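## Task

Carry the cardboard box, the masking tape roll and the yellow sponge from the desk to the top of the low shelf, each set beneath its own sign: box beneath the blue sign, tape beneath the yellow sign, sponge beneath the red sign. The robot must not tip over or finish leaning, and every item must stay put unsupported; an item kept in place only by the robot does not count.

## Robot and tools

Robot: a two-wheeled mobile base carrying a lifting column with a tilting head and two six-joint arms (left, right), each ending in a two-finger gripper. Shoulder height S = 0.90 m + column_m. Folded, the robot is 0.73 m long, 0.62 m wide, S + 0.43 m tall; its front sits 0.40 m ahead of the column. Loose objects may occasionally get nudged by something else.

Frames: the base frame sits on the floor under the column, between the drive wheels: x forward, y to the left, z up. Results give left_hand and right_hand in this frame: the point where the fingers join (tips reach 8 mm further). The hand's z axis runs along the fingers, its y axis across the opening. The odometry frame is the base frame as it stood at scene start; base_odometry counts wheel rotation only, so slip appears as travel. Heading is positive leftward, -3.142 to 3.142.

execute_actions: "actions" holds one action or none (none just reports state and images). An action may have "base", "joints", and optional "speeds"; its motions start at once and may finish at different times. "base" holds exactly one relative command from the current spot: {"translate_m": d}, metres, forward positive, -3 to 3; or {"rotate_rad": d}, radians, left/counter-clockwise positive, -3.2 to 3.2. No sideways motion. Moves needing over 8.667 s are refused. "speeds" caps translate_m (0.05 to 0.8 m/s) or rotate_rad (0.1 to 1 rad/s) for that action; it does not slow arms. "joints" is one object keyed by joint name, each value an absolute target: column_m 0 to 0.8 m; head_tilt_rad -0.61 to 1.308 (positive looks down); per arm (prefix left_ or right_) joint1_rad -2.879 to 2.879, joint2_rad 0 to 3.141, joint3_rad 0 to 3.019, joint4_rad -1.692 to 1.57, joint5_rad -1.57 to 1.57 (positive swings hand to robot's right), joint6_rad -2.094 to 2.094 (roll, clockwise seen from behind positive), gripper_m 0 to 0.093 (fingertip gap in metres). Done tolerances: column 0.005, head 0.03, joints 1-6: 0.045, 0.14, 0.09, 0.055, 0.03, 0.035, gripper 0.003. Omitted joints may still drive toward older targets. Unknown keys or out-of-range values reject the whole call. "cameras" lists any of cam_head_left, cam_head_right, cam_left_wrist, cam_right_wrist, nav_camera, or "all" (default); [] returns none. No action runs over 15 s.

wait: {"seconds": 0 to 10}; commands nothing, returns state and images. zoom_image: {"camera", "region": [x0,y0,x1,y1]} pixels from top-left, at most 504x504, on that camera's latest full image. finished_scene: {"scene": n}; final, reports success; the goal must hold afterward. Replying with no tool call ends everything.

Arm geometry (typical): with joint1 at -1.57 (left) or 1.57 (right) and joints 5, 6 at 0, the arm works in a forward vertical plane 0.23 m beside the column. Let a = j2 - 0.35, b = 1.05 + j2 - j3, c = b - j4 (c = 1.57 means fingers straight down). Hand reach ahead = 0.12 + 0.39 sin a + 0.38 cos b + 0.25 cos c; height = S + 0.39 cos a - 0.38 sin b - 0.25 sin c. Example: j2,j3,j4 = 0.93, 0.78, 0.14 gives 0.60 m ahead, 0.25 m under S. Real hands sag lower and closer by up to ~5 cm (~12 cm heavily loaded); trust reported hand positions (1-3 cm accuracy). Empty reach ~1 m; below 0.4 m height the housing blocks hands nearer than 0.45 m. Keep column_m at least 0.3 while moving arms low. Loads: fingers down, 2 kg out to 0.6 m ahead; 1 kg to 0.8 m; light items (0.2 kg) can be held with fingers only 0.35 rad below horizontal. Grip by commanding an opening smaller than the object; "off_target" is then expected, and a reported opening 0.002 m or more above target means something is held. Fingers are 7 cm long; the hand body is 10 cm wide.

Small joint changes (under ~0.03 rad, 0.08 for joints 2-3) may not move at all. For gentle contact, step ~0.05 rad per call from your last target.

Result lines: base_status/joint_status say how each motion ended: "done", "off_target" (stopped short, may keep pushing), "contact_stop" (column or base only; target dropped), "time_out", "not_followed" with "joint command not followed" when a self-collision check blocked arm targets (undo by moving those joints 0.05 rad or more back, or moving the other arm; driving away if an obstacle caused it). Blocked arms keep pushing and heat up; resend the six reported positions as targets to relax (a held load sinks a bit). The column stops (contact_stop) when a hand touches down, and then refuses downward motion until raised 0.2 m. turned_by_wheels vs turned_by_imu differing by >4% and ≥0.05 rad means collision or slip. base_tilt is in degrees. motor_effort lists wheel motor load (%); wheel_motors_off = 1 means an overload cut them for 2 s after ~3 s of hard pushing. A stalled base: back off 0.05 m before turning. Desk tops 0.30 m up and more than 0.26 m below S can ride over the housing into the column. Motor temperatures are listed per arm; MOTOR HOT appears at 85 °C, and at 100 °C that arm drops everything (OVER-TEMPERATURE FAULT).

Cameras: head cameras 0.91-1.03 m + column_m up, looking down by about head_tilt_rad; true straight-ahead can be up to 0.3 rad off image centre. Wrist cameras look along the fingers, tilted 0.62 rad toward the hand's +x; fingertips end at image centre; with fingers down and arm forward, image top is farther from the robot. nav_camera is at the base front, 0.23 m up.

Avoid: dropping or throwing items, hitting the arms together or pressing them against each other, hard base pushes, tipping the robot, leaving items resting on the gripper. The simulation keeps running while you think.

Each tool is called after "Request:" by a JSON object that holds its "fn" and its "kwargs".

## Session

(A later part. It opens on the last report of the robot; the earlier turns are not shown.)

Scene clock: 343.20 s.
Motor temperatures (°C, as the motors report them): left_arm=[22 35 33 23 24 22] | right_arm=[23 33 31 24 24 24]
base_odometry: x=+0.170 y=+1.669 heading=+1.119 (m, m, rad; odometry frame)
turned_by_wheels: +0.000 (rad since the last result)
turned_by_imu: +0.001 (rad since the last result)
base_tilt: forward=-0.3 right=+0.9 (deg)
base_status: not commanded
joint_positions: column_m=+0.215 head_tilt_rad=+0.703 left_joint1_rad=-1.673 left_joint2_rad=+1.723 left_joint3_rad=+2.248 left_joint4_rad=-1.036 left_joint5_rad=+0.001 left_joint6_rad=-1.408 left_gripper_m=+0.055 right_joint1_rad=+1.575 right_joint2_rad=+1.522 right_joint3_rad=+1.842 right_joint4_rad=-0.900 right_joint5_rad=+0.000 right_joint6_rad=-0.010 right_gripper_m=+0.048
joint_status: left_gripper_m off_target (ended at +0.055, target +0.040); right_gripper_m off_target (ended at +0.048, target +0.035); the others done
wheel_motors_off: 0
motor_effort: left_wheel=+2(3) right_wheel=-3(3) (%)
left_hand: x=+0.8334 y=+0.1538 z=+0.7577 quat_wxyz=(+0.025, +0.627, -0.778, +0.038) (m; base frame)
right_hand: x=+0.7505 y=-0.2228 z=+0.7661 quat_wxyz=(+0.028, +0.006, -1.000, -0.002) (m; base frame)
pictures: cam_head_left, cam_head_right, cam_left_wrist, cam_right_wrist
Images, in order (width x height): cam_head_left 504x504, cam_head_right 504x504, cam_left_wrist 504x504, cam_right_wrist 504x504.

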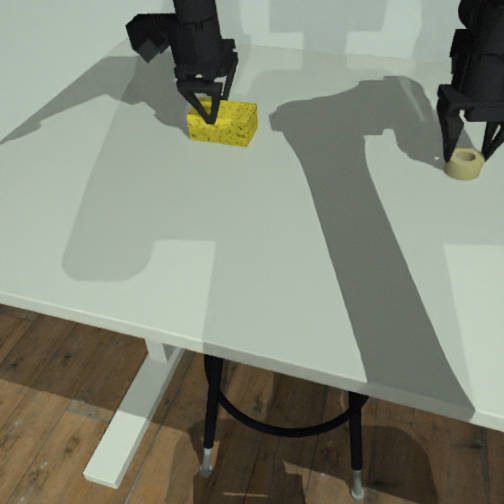

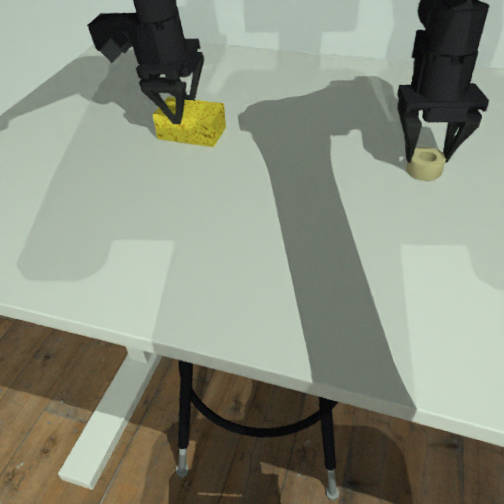

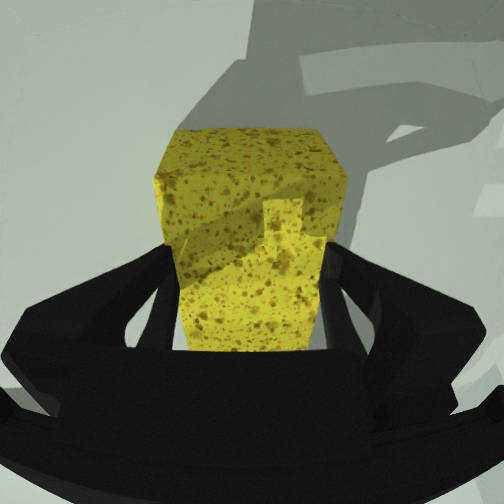

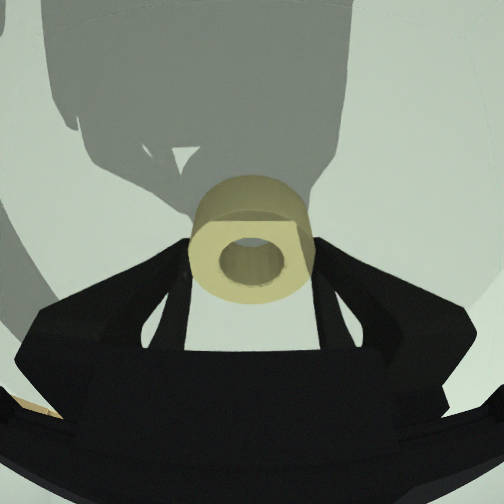

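Request:
{"fn": "execute_actions", "kwargs": {"actions": [{"joints": {"left_gripper_m": 0.075, "right_gripper_m": 0.068, "column_m": 0.203, "left_joint2_rad": 1.795}}], "cameras": ["cam_head_left", "cam_head_right"]}}

Request:
{"fn": "execute_actions", "kwargs": {"actions": [{"joints": {"left_gripper_m": 0.035, "right_gripper_m": 0.03}}], "cameras": ["cam_head_left", "cam_head_right", "cam_left_wrist", "cam_right_wrist"]}}

Request:
{"fn": "zoom_image", "kwargs": {"camera": "cam_head_right", "region": [380, 95, 490, 195]}}

Request:
{"fn": "zoom_image", "kwargs": {"camera": "cam_head_left", "region": [165, 55, 275, 155]}}

Scene clock: 367.77 s.
Motor temperatures (°C, as the motors report them): left_arm=[22 35 34 23 24 22] | right_arm=[23 34 31 24 24 24]
base_odometry: x=+0.170 y=+1.669 heading=+1.119 (m, m, rad; odometry frame)
turned_by_wheels: +0.000 (rad since the last result)
turned_by_imu: +0.001 (rad since the last result)
base_tilt: forward=-0.2 right=+0.9 (deg)
base_status: not commanded
joint_positions: column_m=+0.203 head_tilt_rad=+0.703 left_joint1_rad=-1.673 left_joint2_rad=+1.759 left_joint3_rad=+2.264 left_joint4_rad=-1.035 left_joint5_rad=+0.001 left_joint6_rad=-1.409 left_gripper_m=+0.075 right_joint1_rad=+1.575 right_joint2_rad=+1.521 right_joint3_rad=+1.845 right_joint4_rad=-0.901 right_joint5_rad=+0.000 right_joint6_rad=-0.010 right_gripper_m=+0.068
joint_status: all done
wheel_motors_off: 0
motor_effort: left_wheel=+2(4) right_wheel=-3(4) (%)
left_hand: x=+0.8274 y=+0.1524 z=+0.7258 quat_wxyz=(+0.031, +0.627, -0.778, +0.032) (m; base frame)
right_hand: x=+0.7520 y=-0.2228 z=+0.7554 quat_wxyz=(+0.027, +0.006, -1.000, -0.002) (m; base frame)
pictures: cam_head_left, cam_head_right
Images, in order (width x height): cam_head_left 504x504, cam_head_right 504x504.

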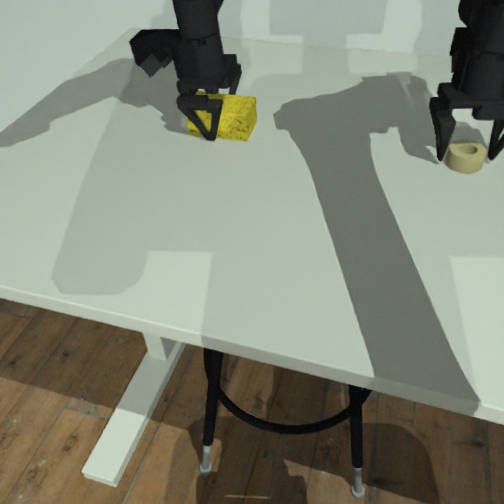

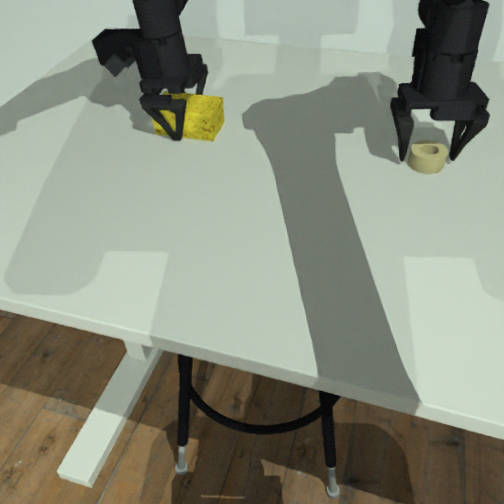

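Scene clock: 368.33 s.
Motor temperatures (°C, as the motors report them): left_arm=[22 35 34 23 24 22] | right_arm=[23 34 31 24 24 24]
base_odometry: x=+0.170 y=+1.669 heading=+1.119 (m, m, rad; odometry frame)
turned_by_wheels: +0.000 (rad since the last result)
turned_by_imu: +0.000 (rad since the last result)
base_tilt: forward=-0.3 right=+0.9 (deg)
base_status: not commanded
joint_positions: column_m=+0.203 head_tilt_rad=+0.703 left_joint1_rad=-1.673 left_joint2_rad=+1.759 left_joint3_rad=+2.264 left_joint4_rad=-1.035 left_joint5_rad=+0.001 left_joint6_rad=-1.409 left_gripper_m=+0.059 right_joint1_rad=+1.575 right_joint2_rad=+1.521 right_joint3_rad=+1.845 right_joint4_rad=-0.901 right_joint5_rad=+0.000 right_joint6_rad=-0.010 right_gripper_m=+0.049
joint_status: left_gripper_m off_target (ended at +0.059, target +0.035); right_gripper_m off_target (ended at +0.049, target +0.030)
wheel_motors_off: 0
motor_effort: left_wheel=+3(2) right_wheel=-3(3) (%)
left_hand: x=+0.8274 y=+0.1524 z=+0.7258 quat_wxyz=(+0.031, +0.627, -0.778, +0.032) (m; base frame)
right_hand: x=+0.7520 y=-0.2228 z=+0.7554 quat_wxyz=(+0.027, +0.006, -1.000, -0.002) (m; base frame)
pictures: cam_head_left, cam_head_right, cam_left_wrist, cam_right_wrist
Images, in order (width x height): cam_head_left 504x504, cam_head_right 504x504, cam_left_wrist 504x504, cam_right_wrist 504x504.

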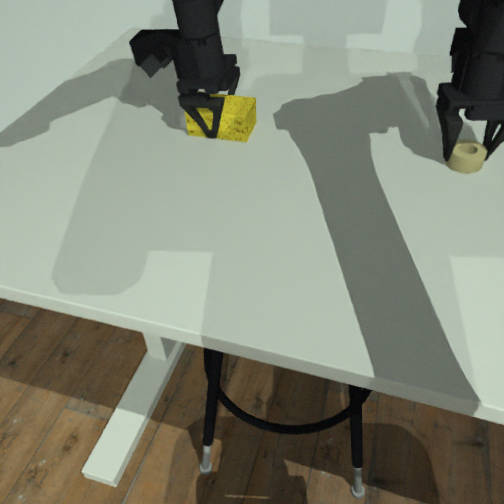

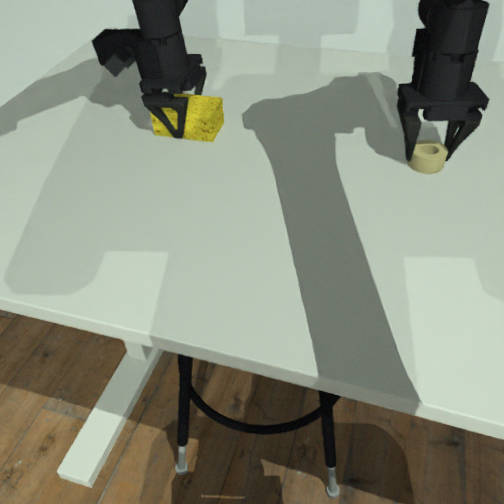

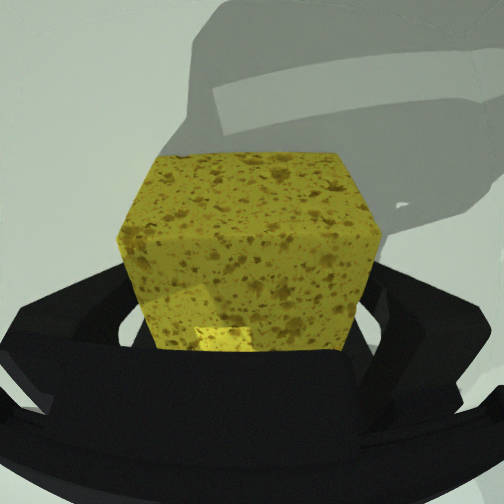

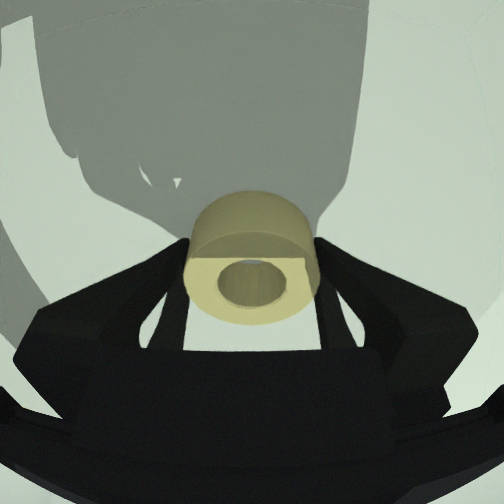

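Region (380, 95, 490, 195) of cam_head_right's 504x504 image, scaled by 4.582, with more detail than that image has; it fills the top 458 rows of this view, and the rest is white.

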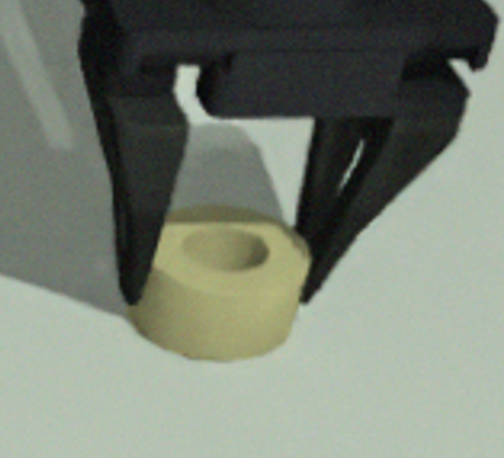

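Region (165, 55, 275, 155) of cam_head_left's 504x504 image, scaled by 4.582, with more detail than that image has; it fills the top 458 rows of this view, and the rest is white.

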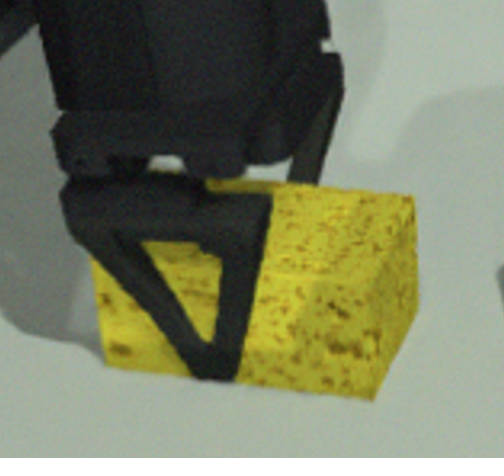

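Request:
{"fn": "execute_actions", "kwargs": {"actions": [{"joints": {"column_m": 0.245}}], "cameras": ["cam_head_right"]}}

Scene clock: 411.53 s.
Motor temperatures (°C, as the motors report them): left_arm=[22 35 33 23 24 22] | right_arm=[23 35 32 24 24 24]
base_odometry: x=+0.170 y=+1.669 heading=+1.119 (m, m, rad; odometry frame)
turned_by_wheels: +0.000 (rad since the last result)
turned_by_imu: +0.001 (rad since the last result)
base_tilt: forward=-0.3 right=+0.9 (deg)
base_status: not commanded
joint_positions: column_m=+0.245 head_tilt_rad=+0.703 left_joint1_rad=-1.673 left_joint2_rad=+1.772 left_joint3_rad=+2.264 left_joint4_rad=-1.035 left_joint5_rad=+0.001 left_joint6_rad=-1.409 left_gripper_m=+0.059 right_joint1_rad=+1.575 right_joint2_rad=+1.521 right_joint3_rad=+1.845 right_joint4_rad=-0.901 right_joint5_rad=+0.000 right_joint6_rad=-0.010 right_gripper_m=+0.049
joint_status: all done
wheel_motors_off: 0
motor_effort: left_wheel=+4(3) right_wheel=-3(3) (%)
left_hand: x=+0.8223 y=+0.1519 z=+0.7585 quat_wxyz=(+0.036, +0.627, -0.778, +0.027) (m; base frame)
right_hand: x=+0.7519 y=-0.2228 z=+0.7970 quat_wxyz=(+0.027, +0.006, -1.000, -0.002) (m; base frame)
pictures: cam_head_right
Images, in order (width x height): cam_head_right 504x504.

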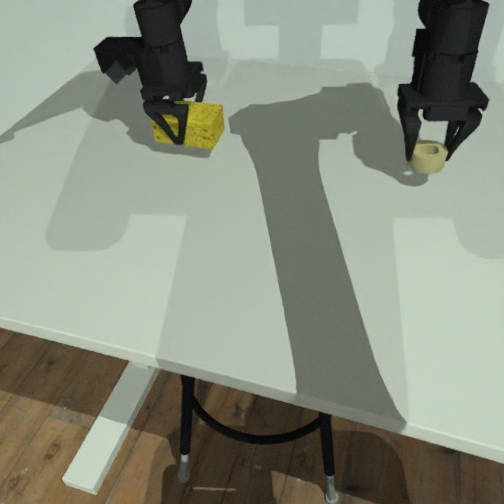

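Request:
{"fn": "execute_actions", "kwargs": {"actions": [{"base": {"translate_m": -2.5}, "joints": {"head_tilt_rad": 0.5, "left_joint1_rad": -1.57, "left_joint2_rad": 1.35, "left_joint3_rad": 1.85, "left_joint4_rad": -1.02}}], "cameras": ["cam_head_right", "cam_left_wrist", "cam_right_wrist"]}}

Request:
{"fn": "execute_actions", "kwargs": {"actions": [{"base": {"rotate_rad": -1.78}}], "cameras": ["cam_head_left", "cam_head_right", "nav_camera"]}}

Scene clock: 437.43 s.
Motor temperatures (°C, as the motors report them): left_arm=[22 36 33 23 24 22] | right_arm=[23 36 32 24 24 24]
base_odometry: x=-0.921 y=-0.580 heading=+1.120 (m, m, rad; odometry frame)
turned_by_wheels: +0.001 (rad since the last result)
turned_by_imu: +0.005 (rad since the last result)
base_tilt: forward=-0.3 right=+0.9 (deg)
base_status: done
joint_positions: column_m=+0.245 head_tilt_rad=+0.518 left_joint1_rad=-1.558 left_joint2_rad=+1.329 left_joint3_rad=+1.842 left_joint4_rad=-1.021 left_joint5_rad=+0.000 left_joint6_rad=-1.409 left_gripper_m=+0.059 right_joint1_rad=+1.575 right_joint2_rad=+1.521 right_joint3_rad=+1.847 right_joint4_rad=-0.902 right_joint5_rad=+0.000 right_joint6_rad=-0.010 right_gripper_m=+0.049
joint_status: all done
wheel_motors_off: 0
motor_effort: left_wheel=+1(81) right_wheel=-1(51) (%)
left_hand: x=+0.7767 y=+0.2314 z=+0.9203 quat_wxyz=(-0.009, +0.650, -0.760, +0.001) (m; base frame)
right_hand: x=+0.7527 y=-0.2228 z=+0.7975 quat_wxyz=(+0.026, +0.006, -1.000, -0.002) (m; base frame)
pictures: cam_head_right, cam_left_wrist, cam_right_wrist
Images, in order (width x height): cam_head_right 504x504, cam_left_wrist 504x504, cam_right_wrist 504x504.

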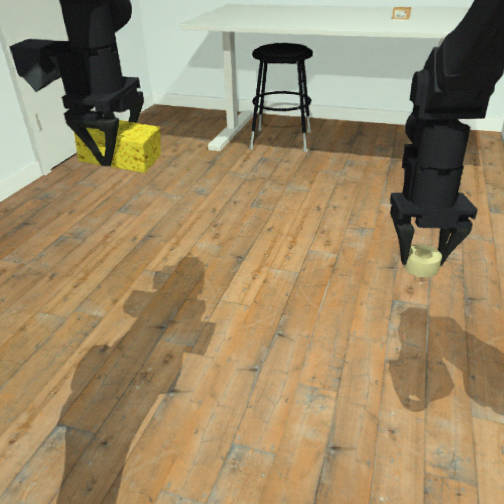

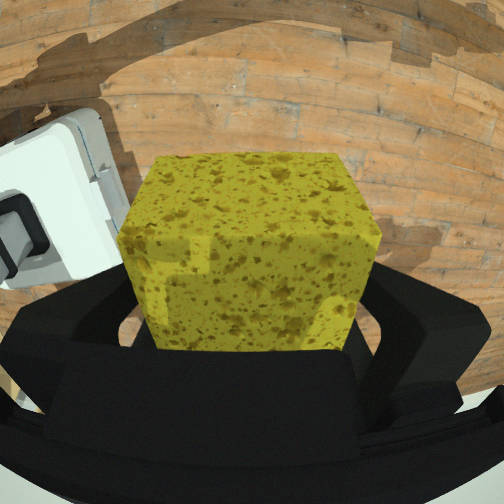

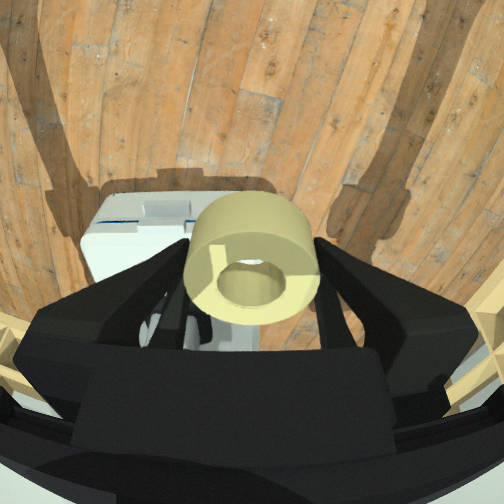

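Scene clock: 441.27 s.
Motor temperatures (°C, as the motors report them): left_arm=[22 36 33 23 24 22] | right_arm=[23 36 32 24 24 24]
base_odometry: x=-0.921 y=-0.580 heading=-0.656 (m, m, rad; odometry frame)
turned_by_wheels: -1.776 (rad since the last result)
turned_by_imu: -1.775 (rad since the last result)
base_tilt: forward=-0.2 right=+0.9 (deg)
base_status: done
joint_positions: column_m=+0.245 head_tilt_rad=+0.518 left_joint1_rad=-1.564 left_joint2_rad=+1.329 left_joint3_rad=+1.842 left_joint4_rad=-1.021 left_joint5_rad=+0.000 left_joint6_rad=-1.409 left_gripper_m=+0.059 right_joint1_rad=+1.570 right_joint2_rad=+1.521 right_joint3_rad=+1.847 right_joint4_rad=-0.902 right_joint5_rad=+0.000 right_joint6_rad=-0.010 right_gripper_m=+0.049
joint_status: not commanded
wheel_motors_off: 0
motor_effort: left_wheel=+11(76) right_wheel=-10(42) (%)
left_hand: x=+0.7767 y=+0.2285 z=+0.9203 quat_wxyz=(-0.008, +0.649, -0.761, +0.003) (m; base frame)
right_hand: x=+0.7527 y=-0.2257 z=+0.7975 quat_wxyz=(+0.026, +0.005, -1.000, +0.000) (m; base frame)
pictures: cam_head_left, cam_head_right, nav_camera
Images, in order (width x height): cam_head_left 504x504, cam_head_right 504x504, nav_camera 504x504.

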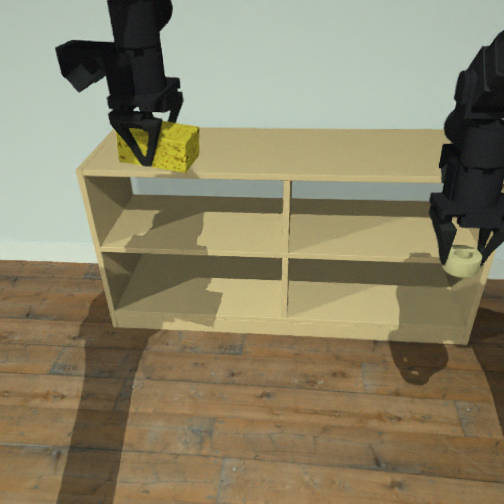

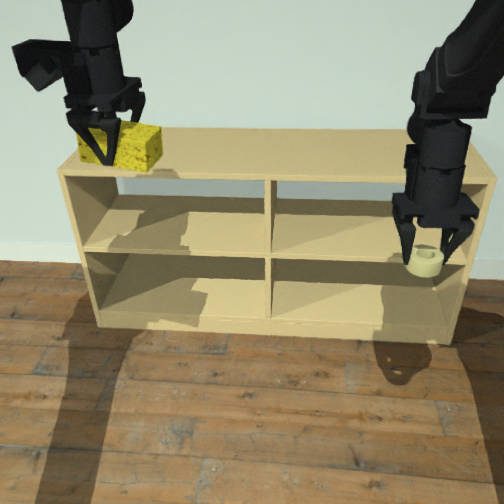

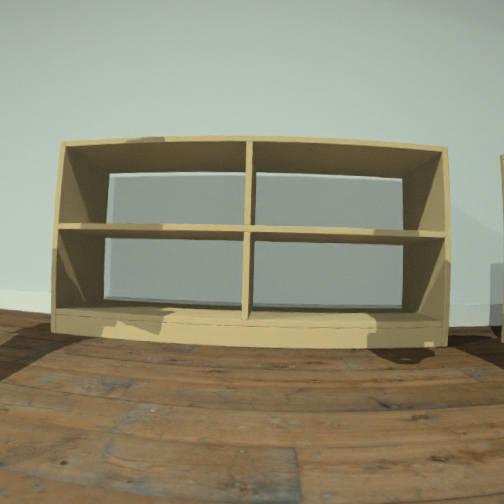

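Request:
{"fn": "execute_actions", "kwargs": {"actions": [{"base": {"translate_m": 0.78}, "joints": {"column_m": 0.15, "head_tilt_rad": 0.6}}], "cameras": ["cam_head_left", "cam_head_right", "cam_right_wrist", "nav_camera"]}}

Scene clock: 472.90 s.
Motor temperatures (°C, as the motors report them): left_arm=[22 36 34 23 24 22] | right_arm=[23 36 33 24 24 24]
base_odometry: x=-0.303 y=-1.056 heading=-0.657 (m, m, rad; odometry frame)
turned_by_wheels: -0.001 (rad since the last result)
turned_by_imu: +0.001 (rad since the last result)
base_tilt: forward=-0.2 right=+0.9 (deg)
base_status: done
joint_positions: column_m=+0.150 head_tilt_rad=+0.604 left_joint1_rad=-1.564 left_joint2_rad=+1.330 left_joint3_rad=+1.841 left_joint4_rad=-1.021 left_joint5_rad=+0.000 left_joint6_rad=-1.409 left_gripper_m=+0.059 right_joint1_rad=+1.570 right_joint2_rad=+1.521 right_joint3_rad=+1.847 right_joint4_rad=-0.903 right_joint5_rad=+0.000 right_joint6_rad=-0.010 right_gripper_m=+0.049
joint_status: all done
wheel_motors_off: 0
motor_effort: left_wheel=-1(66) right_wheel=+1(56) (%)
left_hand: x=+0.7757 y=+0.2285 z=+0.8243 quat_wxyz=(-0.007, +0.649, -0.761, +0.002) (m; base frame)
right_hand: x=+0.7524 y=-0.2257 z=+0.7027 quat_wxyz=(+0.027, +0.005, -1.000, +0.000) (m; base frame)
pictures: cam_head_left, cam_head_right, cam_right_wrist, nav_camera
Images, in order (width x height): cam_head_left 504x504, cam_head_right 504x504, cam_right_wrist 504x504, nav_camera 504x504.

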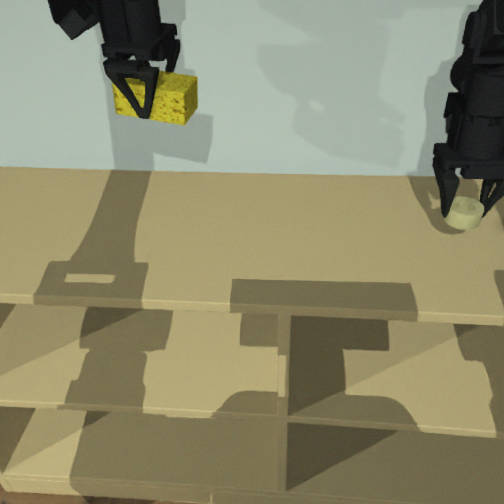

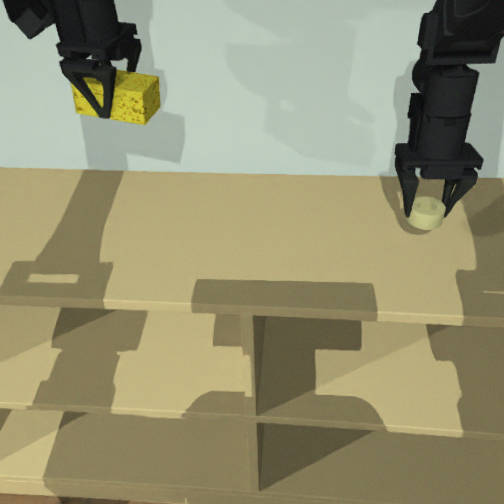

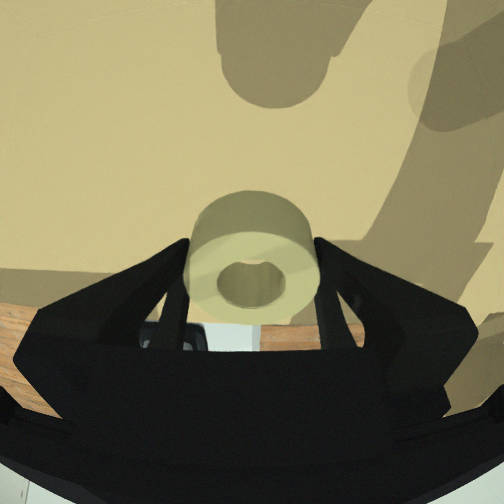

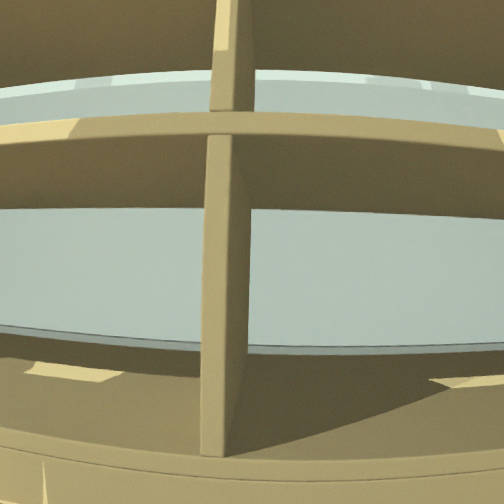

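Request:
{"fn": "execute_actions", "kwargs": {"actions": [{"joints": {"column_m": 0.1}}], "cameras": ["cam_head_right", "cam_right_wrist"]}}

Scene clock: 490.70 s.
Motor temperatures (°C, as the motors report them): left_arm=[22 36 34 23 24 22] | right_arm=[23 37 33 24 24 24]
base_odometry: x=-0.303 y=-1.056 heading=-0.657 (m, m, rad; odometry frame)
turned_by_wheels: +0.000 (rad since the last result)
turned_by_imu: +0.002 (rad since the last result)
base_tilt: forward=-0.3 right=+0.9 (deg)
base_status: not commanded
joint_positions: column_m=+0.100 head_tilt_rad=+0.604 left_joint1_rad=-1.564 left_joint2_rad=+1.331 left_joint3_rad=+1.841 left_joint4_rad=-1.021 left_joint5_rad=+0.000 left_joint6_rad=-1.409 left_gripper_m=+0.059 right_joint1_rad=+1.570 right_joint2_rad=+1.522 right_joint3_rad=+1.847 right_joint4_rad=-0.903 right_joint5_rad=+0.000 right_joint6_rad=-0.010 right_gripper_m=+0.049
joint_status: all done
wheel_motors_off: 0
motor_effort: left_wheel=-1(1) right_wheel=+1(1) (%)
left_hand: x=+0.7755 y=+0.2285 z=+0.7738 quat_wxyz=(-0.007, +0.649, -0.761, +0.002) (m; base frame)
right_hand: x=+0.7523 y=-0.2257 z=+0.6525 quat_wxyz=(+0.027, +0.005, -1.000, +0.000) (m; base frame)
pictures: cam_head_right, cam_right_wrist
Images, in order (width x height): cam_head_right 504x504, cam_right_wrist 504x504.

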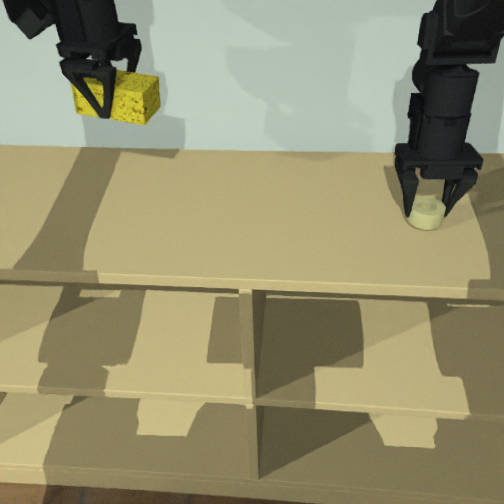

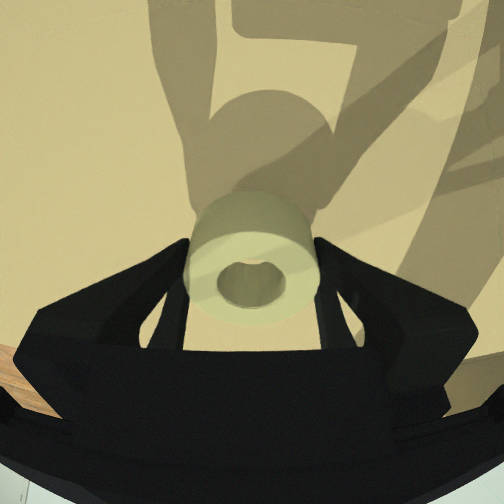

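Request:
{"fn": "execute_actions", "kwargs": {"actions": [{"joints": {"column_m": 0.09}}], "cameras": ["cam_head_right", "cam_right_wrist"]}}

Request:
{"fn": "zoom_image", "kwargs": {"camera": "cam_head_right", "region": [375, 150, 485, 250]}}

Scene clock: 503.10 s.
Motor temperatures (°C, as the motors report them): left_arm=[22 36 34 23 24 22] | right_arm=[23 37 33 24 24 24]
base_odometry: x=-0.303 y=-1.056 heading=-0.657 (m, m, rad; odometry frame)
turned_by_wheels: +0.000 (rad since the last result)
turned_by_imu: +0.001 (rad since the last result)
base_tilt: forward=-0.2 right=+0.9 (deg)
base_status: not commanded
joint_positions: column_m=+0.090 head_tilt_rad=+0.604 left_joint1_rad=-1.564 left_joint2_rad=+1.331 left_joint3_rad=+1.841 left_joint4_rad=-1.021 left_joint5_rad=+0.000 left_joint6_rad=-1.409 left_gripper_m=+0.059 right_joint1_rad=+1.570 right_joint2_rad=+1.519 right_joint3_rad=+1.849 right_joint4_rad=-0.907 right_joint5_rad=+0.000 right_joint6_rad=-0.010 right_gripper_m=+0.049
joint_status: all done
wheel_motors_off: 0
motor_effort: left_wheel=-1(2) right_wheel=+2(1) (%)
left_hand: x=+0.7755 y=+0.2285 z=+0.7638 quat_wxyz=(-0.007, +0.649, -0.761, +0.002) (m; base frame)
right_hand: x=+0.7532 y=-0.2256 z=+0.6445 quat_wxyz=(+0.027, +0.005, -1.000, +0.000) (m; base frame)
pictures: cam_head_right, cam_right_wrist
Images, in order (width x height): cam_head_right 504x504, cam_right_wrist 504x504.

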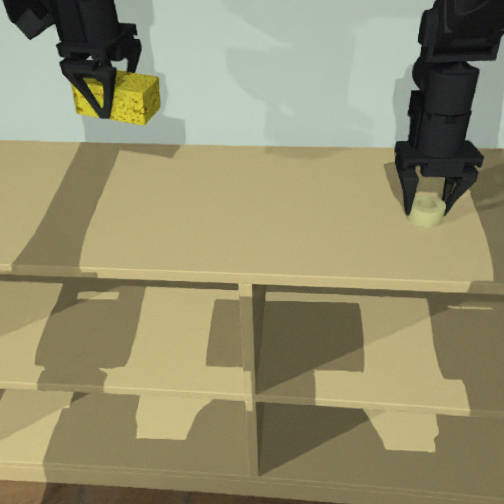

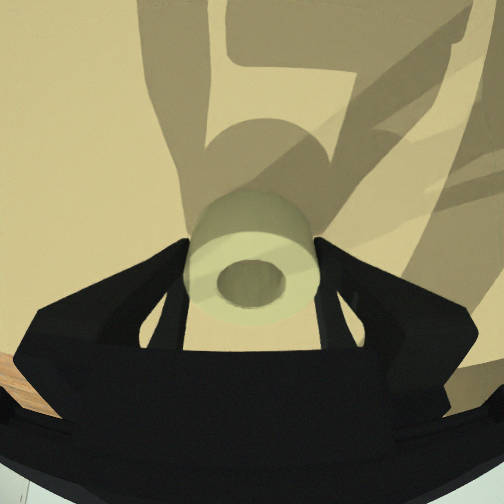

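Region (375, 150, 485, 250) of cam_head_right's 504x504 image, scaled by 4.582, with more detail than that image has; it fills the top 458 rows of this view, and the rest is white.

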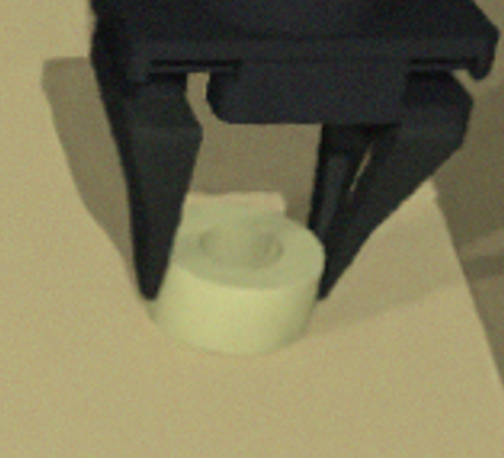

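Request:
{"fn": "execute_actions", "kwargs": {"actions": [{"joints": {"right_gripper_m": 0.093}}], "cameras": []}}

Request:
{"fn": "execute_actions", "kwargs": {"actions": [{"joints": {"right_joint2_rad": 1.2, "right_joint3_rad": 1.6, "right_joint4_rad": -0.92}}], "cameras": ["cam_head_right"]}}

Scene clock: 521.67 s.
Motor temperatures (°C, as the motors report them): left_arm=[22 36 34 23 24 22] | right_arm=[23 37 33 24 24 24]
base_odometry: x=-0.303 y=-1.056 heading=-0.657 (m, m, rad; odometry frame)
turned_by_wheels: +0.000 (rad since the last result)
turned_by_imu: +0.001 (rad since the last result)
base_tilt: forward=-0.2 right=+0.9 (deg)
base_status: not commanded
joint_positions: column_m=+0.090 head_tilt_rad=+0.604 left_joint1_rad=-1.564 left_joint2_rad=+1.331 left_joint3_rad=+1.841 left_joint4_rad=-1.021 left_joint5_rad=+0.000 left_joint6_rad=-1.409 left_gripper_m=+0.059 right_joint1_rad=+1.570 right_joint2_rad=+1.520 right_joint3_rad=+1.849 right_joint4_rad=-0.907 right_joint5_rad=+0.000 right_joint6_rad=-0.010 right_gripper_m=+0.093
joint_status: all done
wheel_motors_off: 0
motor_effort: left_wheel=+0(2) right_wheel=+1(1) (%)
left_hand: x=+0.7755 y=+0.2285 z=+0.7638 quat_wxyz=(-0.007, +0.649, -0.761, +0.002) (m; base frame)
right_hand: x=+0.7531 y=-0.2256 z=+0.6441 quat_wxyz=(+0.027, +0.005, -1.000, +0.000) (m; base frame)
pictures: none
No camera images: the call's "cameras" was empty. Leave "cameras" out to get every camera's image.

Scene clock: 523.00 s.
Motor temperatures (°C, as the motors report them): left_arm=[22 36 34 23 24 22] | right_arm=[23 37 33 24 24 24]
base_odometry: x=-0.303 y=-1.056 heading=-0.657 (m, m, rad; odometry frame)
turned_by_wheels: +0.000 (rad since the last result)
turned_by_imu: +0.000 (rad since the last result)
base_tilt: forward=-0.3 right=+0.9 (deg)
base_status: not commanded
joint_positions: column_m=+0.090 head_tilt_rad=+0.604 left_joint1_rad=-1.564 left_joint2_rad=+1.331 left_joint3_rad=+1.841 left_joint4_rad=-1.021 left_joint5_rad=+0.000 left_joint6_rad=-1.409 left_gripper_m=+0.059 right_joint1_rad=+1.570 right_joint2_rad=+1.186 right_joint3_rad=+1.607 right_joint4_rad=-0.918 right_joint5_rad=+0.000 right_joint6_rad=-0.010 right_gripper_m=+0.093
joint_status: all done
wheel_motors_off: 0
motor_effort: left_wheel=-1(2) right_wheel=+1(1) (%)
left_hand: x=+0.7755 y=+0.2285 z=+0.7638 quat_wxyz=(-0.007, +0.649, -0.761, +0.002) (m; base frame)
right_hand: x=+0.7264 y=-0.2256 z=+0.7793 quat_wxyz=(-0.013, +0.005, -1.000, +0.000) (m; base frame)
pictures: cam_head_right
Images, in order (width x height): cam_head_right 504x504.

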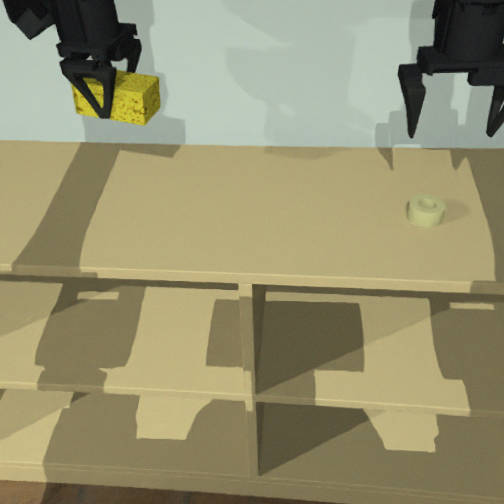

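Request:
{"fn": "execute_actions", "kwargs": {"actions": [{"base": {"rotate_rad": -1.6}}], "cameras": ["cam_head_left", "cam_head_right", "cam_left_wrist", "nav_camera"]}}

Scene clock: 530.90 s.
Motor temperatures (°C, as the motors report them): left_arm=[22 36 34 23 24 22] | right_arm=[23 37 32 24 24 24]
base_odometry: x=-0.303 y=-1.056 heading=-2.253 (m, m, rad; odometry frame)
turned_by_wheels: -1.596 (rad since the last result)
turned_by_imu: -1.592 (rad since the last result)
base_tilt: forward=-0.2 right=+0.9 (deg)
base_status: done
joint_positions: column_m=+0.090 head_tilt_rad=+0.604 left_joint1_rad=-1.564 left_joint2_rad=+1.331 left_joint3_rad=+1.841 left_joint4_rad=-1.021 left_joint5_rad=+0.000 left_joint6_rad=-1.409 left_gripper_m=+0.059 right_joint1_rad=+1.573 right_joint2_rad=+1.186 right_joint3_rad=+1.607 right_joint4_rad=-0.918 right_joint5_rad=+0.000 right_joint6_rad=-0.010 right_gripper_m=+0.093
joint_status: not commanded
wheel_motors_off: 0
motor_effort: left_wheel=+10(66) right_wheel=-10(69) (%)
left_hand: x=+0.7755 y=+0.2283 z=+0.7638 quat_wxyz=(-0.006, +0.649, -0.761, +0.002) (m; base frame)
right_hand: x=+0.7264 y=-0.2242 z=+0.7793 quat_wxyz=(-0.013, +0.005, -1.000, -0.001) (m; base frame)
pictures: cam_head_left, cam_head_right, cam_left_wrist, nav_camera
Images, in order (width x height): cam_head_left 504x504, cam_head_right 504x504, cam_left_wrist 504x504, nav_camera 504x504.

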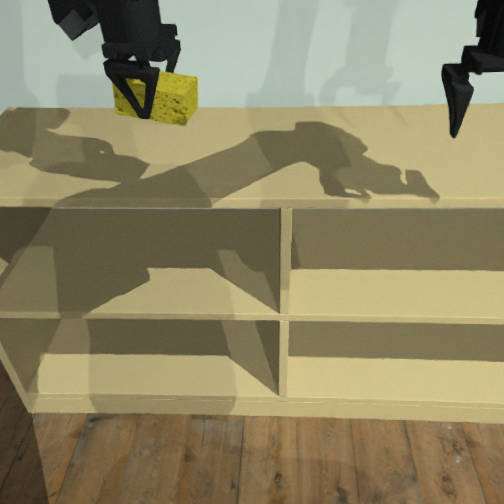

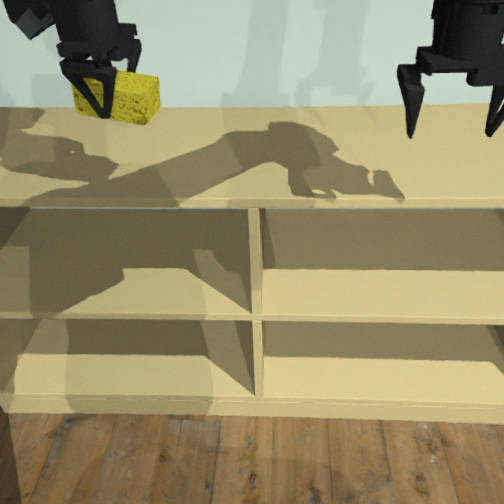

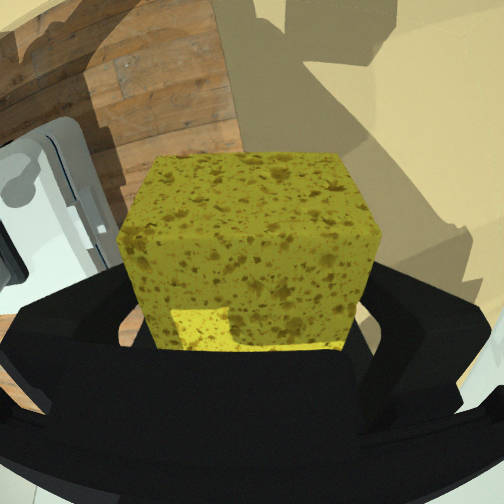

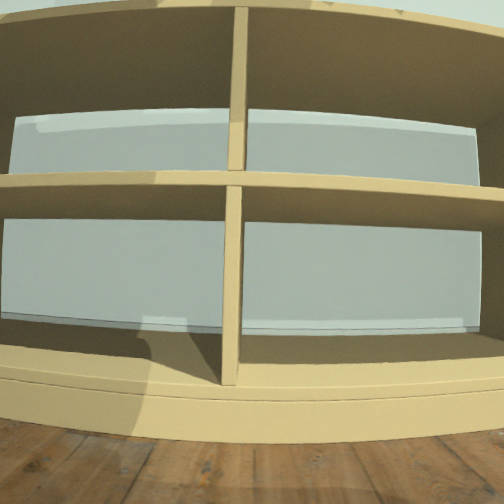

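Request:
{"fn": "execute_actions", "kwargs": {"actions": [{"base": {"translate_m": 0.18}, "joints": {"left_joint2_rad": 1.52, "left_joint3_rad": 1.86, "left_joint4_rad": -0.86}}], "cameras": ["cam_head_left", "cam_left_wrist"]}}

Scene clock: 542.97 s.
Motor temperatures (°C, as the motors report them): left_arm=[22 36 35 23 24 22] | right_arm=[23 36 32 24 24 24]
base_odometry: x=-0.417 y=-1.196 heading=-2.255 (m, m, rad; odometry frame)
turned_by_wheels: -0.002 (rad since the last result)
turned_by_imu: +0.000 (rad since the last result)
base_tilt: forward=-0.2 right=+0.9 (deg)
base_status: done
joint_positions: column_m=+0.090 head_tilt_rad=+0.604 left_joint1_rad=-1.564 left_joint2_rad=+1.541 left_joint3_rad=+1.834 left_joint4_rad=-0.865 left_joint5_rad=+0.001 left_joint6_rad=-1.409 left_gripper_m=+0.059 right_joint1_rad=+1.573 right_joint2_rad=+1.187 right_joint3_rad=+1.605 right_joint4_rad=-0.918 right_joint5_rad=+0.000 right_joint6_rad=-0.010 right_gripper_m=+0.093
joint_status: all done
wheel_motors_off: 0
motor_effort: left_wheel=-1(65) right_wheel=+1(55) (%)
left_hand: x=+0.7482 y=+0.2289 z=+0.6263 quat_wxyz=(+0.017, +0.649, -0.761, -0.018) (m; base frame)
right_hand: x=+0.7255 y=-0.2242 z=+0.7785 quat_wxyz=(-0.012, +0.005, -1.000, -0.001) (m; base frame)
pictures: cam_head_left, cam_left_wrist
Images, in order (width x height): cam_head_left 504x504, cam_left_wrist 504x504.

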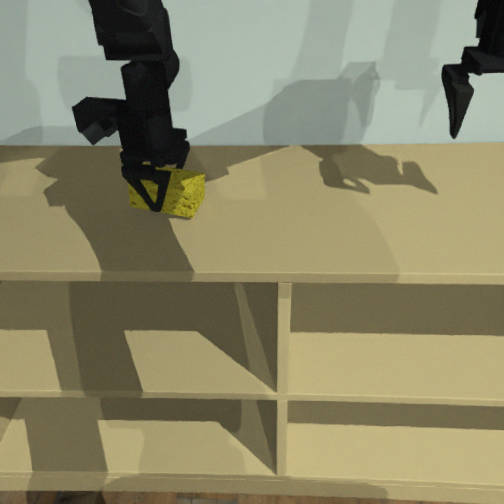

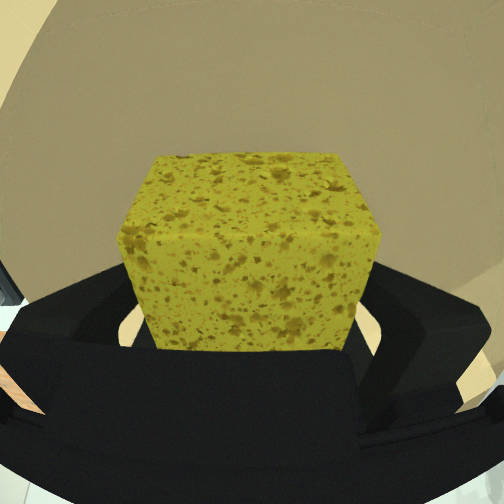

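Request:
{"fn": "zoom_image", "kwargs": {"camera": "cam_head_left", "region": [105, 140, 235, 240]}}

Region (105, 140, 235, 240) of cam_head_left's 504x504 image, scaled by 3.877, with more detail than that image has; it fills the top 388 rows of this view, and the rest is white.

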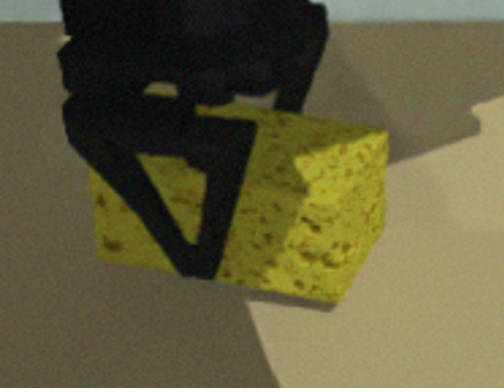

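Request:
{"fn": "execute_actions", "kwargs": {"actions": [{"joints": {"column_m": 0.082}}], "cameras": ["cam_head_left"]}}

Request:
{"fn": "zoom_image", "kwargs": {"camera": "cam_head_left", "region": [105, 140, 235, 240]}}

Scene clock: 559.07 s.
Motor temperatures (°C, as the motors report them): left_arm=[22 37 35 23 24 22] | right_arm=[23 36 31 24 24 24]
base_odometry: x=-0.417 y=-1.196 heading=-2.255 (m, m, rad; odometry frame)
turned_by_wheels: +0.000 (rad since the last result)
turned_by_imu: +0.001 (rad since the last result)
base_tilt: forward=-0.2 right=+0.9 (deg)
base_status: not commanded
joint_positions: column_m=+0.082 head_tilt_rad=+0.604 left_joint1_rad=-1.564 left_joint2_rad=+1.537 left_joint3_rad=+1.834 left_joint4_rad=-0.866 left_joint5_rad=+0.001 left_joint6_rad=-1.409 left_gripper_m=+0.059 right_joint1_rad=+1.573 right_joint2_rad=+1.187 right_joint3_rad=+1.605 right_joint4_rad=-0.918 right_joint5_rad=+0.000 right_joint6_rad=-0.010 right_gripper_m=+0.093
joint_status: all done
wheel_motors_off: 0
motor_effort: left_wheel=-2(2) right_wheel=+2(3) (%)
left_hand: x=+0.7496 y=+0.2289 z=+0.6212 quat_wxyz=(+0.015, +0.649, -0.761, -0.017) (m; base frame)
right_hand: x=+0.7255 y=-0.2242 z=+0.7705 quat_wxyz=(-0.012, +0.005, -1.000, -0.001) (m; base frame)
pictures: cam_head_left
Images, in order (width x height): cam_head_left 504x504.

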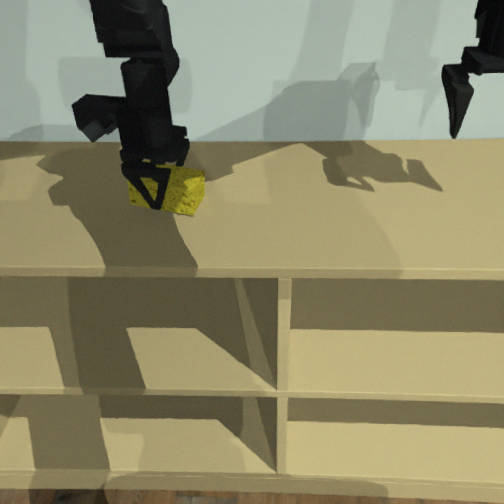

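Region (105, 140, 235, 240) of cam_head_left's 504x504 image, scaled by 3.877, with more detail than that image has; it fills the top 388 rows of this view, and the rest is white.

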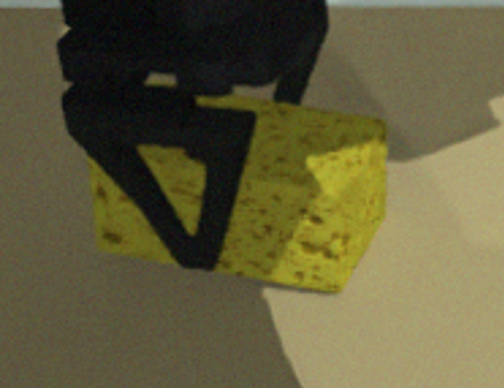

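Request:
{"fn": "execute_actions", "kwargs": {"actions": [{"joints": {"left_gripper_m": 0.093}}], "cameras": []}}

Request:
{"fn": "execute_actions", "kwargs": {"actions": [{"joints": {"column_m": 0.14}}], "cameras": ["cam_head_left"]}}

Scene clock: 613.53 s.
Motor temperatures (°C, as the motors report them): left_arm=[22 39 35 23 24 22] | right_arm=[23 36 31 24 24 24]
base_odometry: x=-0.417 y=-1.196 heading=-2.255 (m, m, rad; odometry frame)
turned_by_wheels: +0.000 (rad since the last result)
turned_by_imu: +0.001 (rad since the last result)
base_tilt: forward=-0.3 right=+0.9 (deg)
base_status: not commanded
joint_positions: column_m=+0.082 head_tilt_rad=+0.604 left_joint1_rad=-1.564 left_joint2_rad=+1.537 left_joint3_rad=+1.834 left_joint4_rad=-0.866 left_joint5_rad=+0.001 left_joint6_rad=-1.409 left_gripper_m=+0.093 right_joint1_rad=+1.573 right_joint2_rad=+1.187 right_joint3_rad=+1.605 right_joint4_rad=-0.918 right_joint5_rad=+0.000 right_joint6_rad=-0.010 right_gripper_m=+0.093
joint_status: all done
wheel_motors_off: 0
motor_effort: left_wheel=-2(2) right_wheel=+3(3) (%)
left_hand: x=+0.7496 y=+0.2289 z=+0.6212 quat_wxyz=(+0.015, +0.649, -0.761, -0.017) (m; base frame)
right_hand: x=+0.7255 y=-0.2242 z=+0.7705 quat_wxyz=(-0.012, +0.005, -1.000, -0.001) (m; base frame)
pictures: none
No camera images: the call's "cameras" was empty. Leave "cameras" out to get every camera's image.

Scene clock: 614.87 s.
Motor temperatures (°C, as the motors report them): left_arm=[22 39 35 23 24 22] | right_arm=[23 36 31 24 24 24]
base_odometry: x=-0.417 y=-1.196 heading=-2.255 (m, m, rad; odometry frame)
turned_by_wheels: +0.000 (rad since the last result)
turned_by_imu: +0.000 (rad since the last result)
base_tilt: forward=-0.3 right=+0.9 (deg)
base_status: not commanded
joint_positions: column_m=+0.140 head_tilt_rad=+0.604 left_joint1_rad=-1.564 left_joint2_rad=+1.537 left_joint3_rad=+1.834 left_joint4_rad=-0.866 left_joint5_rad=+0.001 left_joint6_rad=-1.409 left_gripper_m=+0.093 right_joint1_rad=+1.573 right_joint2_rad=+1.188 right_joint3_rad=+1.605 right_joint4_rad=-0.918 right_joint5_rad=+0.000 right_joint6_rad=-0.010 right_gripper_m=+0.093
joint_status: all done
wheel_motors_off: 0
motor_effort: left_wheel=-2(3) right_wheel=+3(3) (%)
left_hand: x=+0.7496 y=+0.2289 z=+0.6791 quat_wxyz=(+0.015, +0.649, -0.761, -0.017) (m; base frame)
right_hand: x=+0.7253 y=-0.2242 z=+0.8279 quat_wxyz=(-0.012, +0.005, -1.000, -0.001) (m; base frame)
pictures: cam_head_left
Images, in order (width x height): cam_head_left 504x504.

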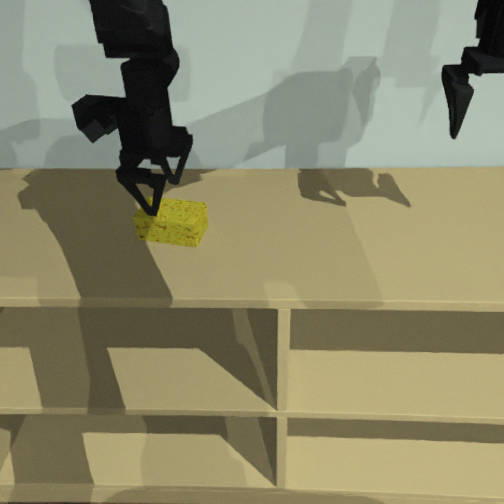

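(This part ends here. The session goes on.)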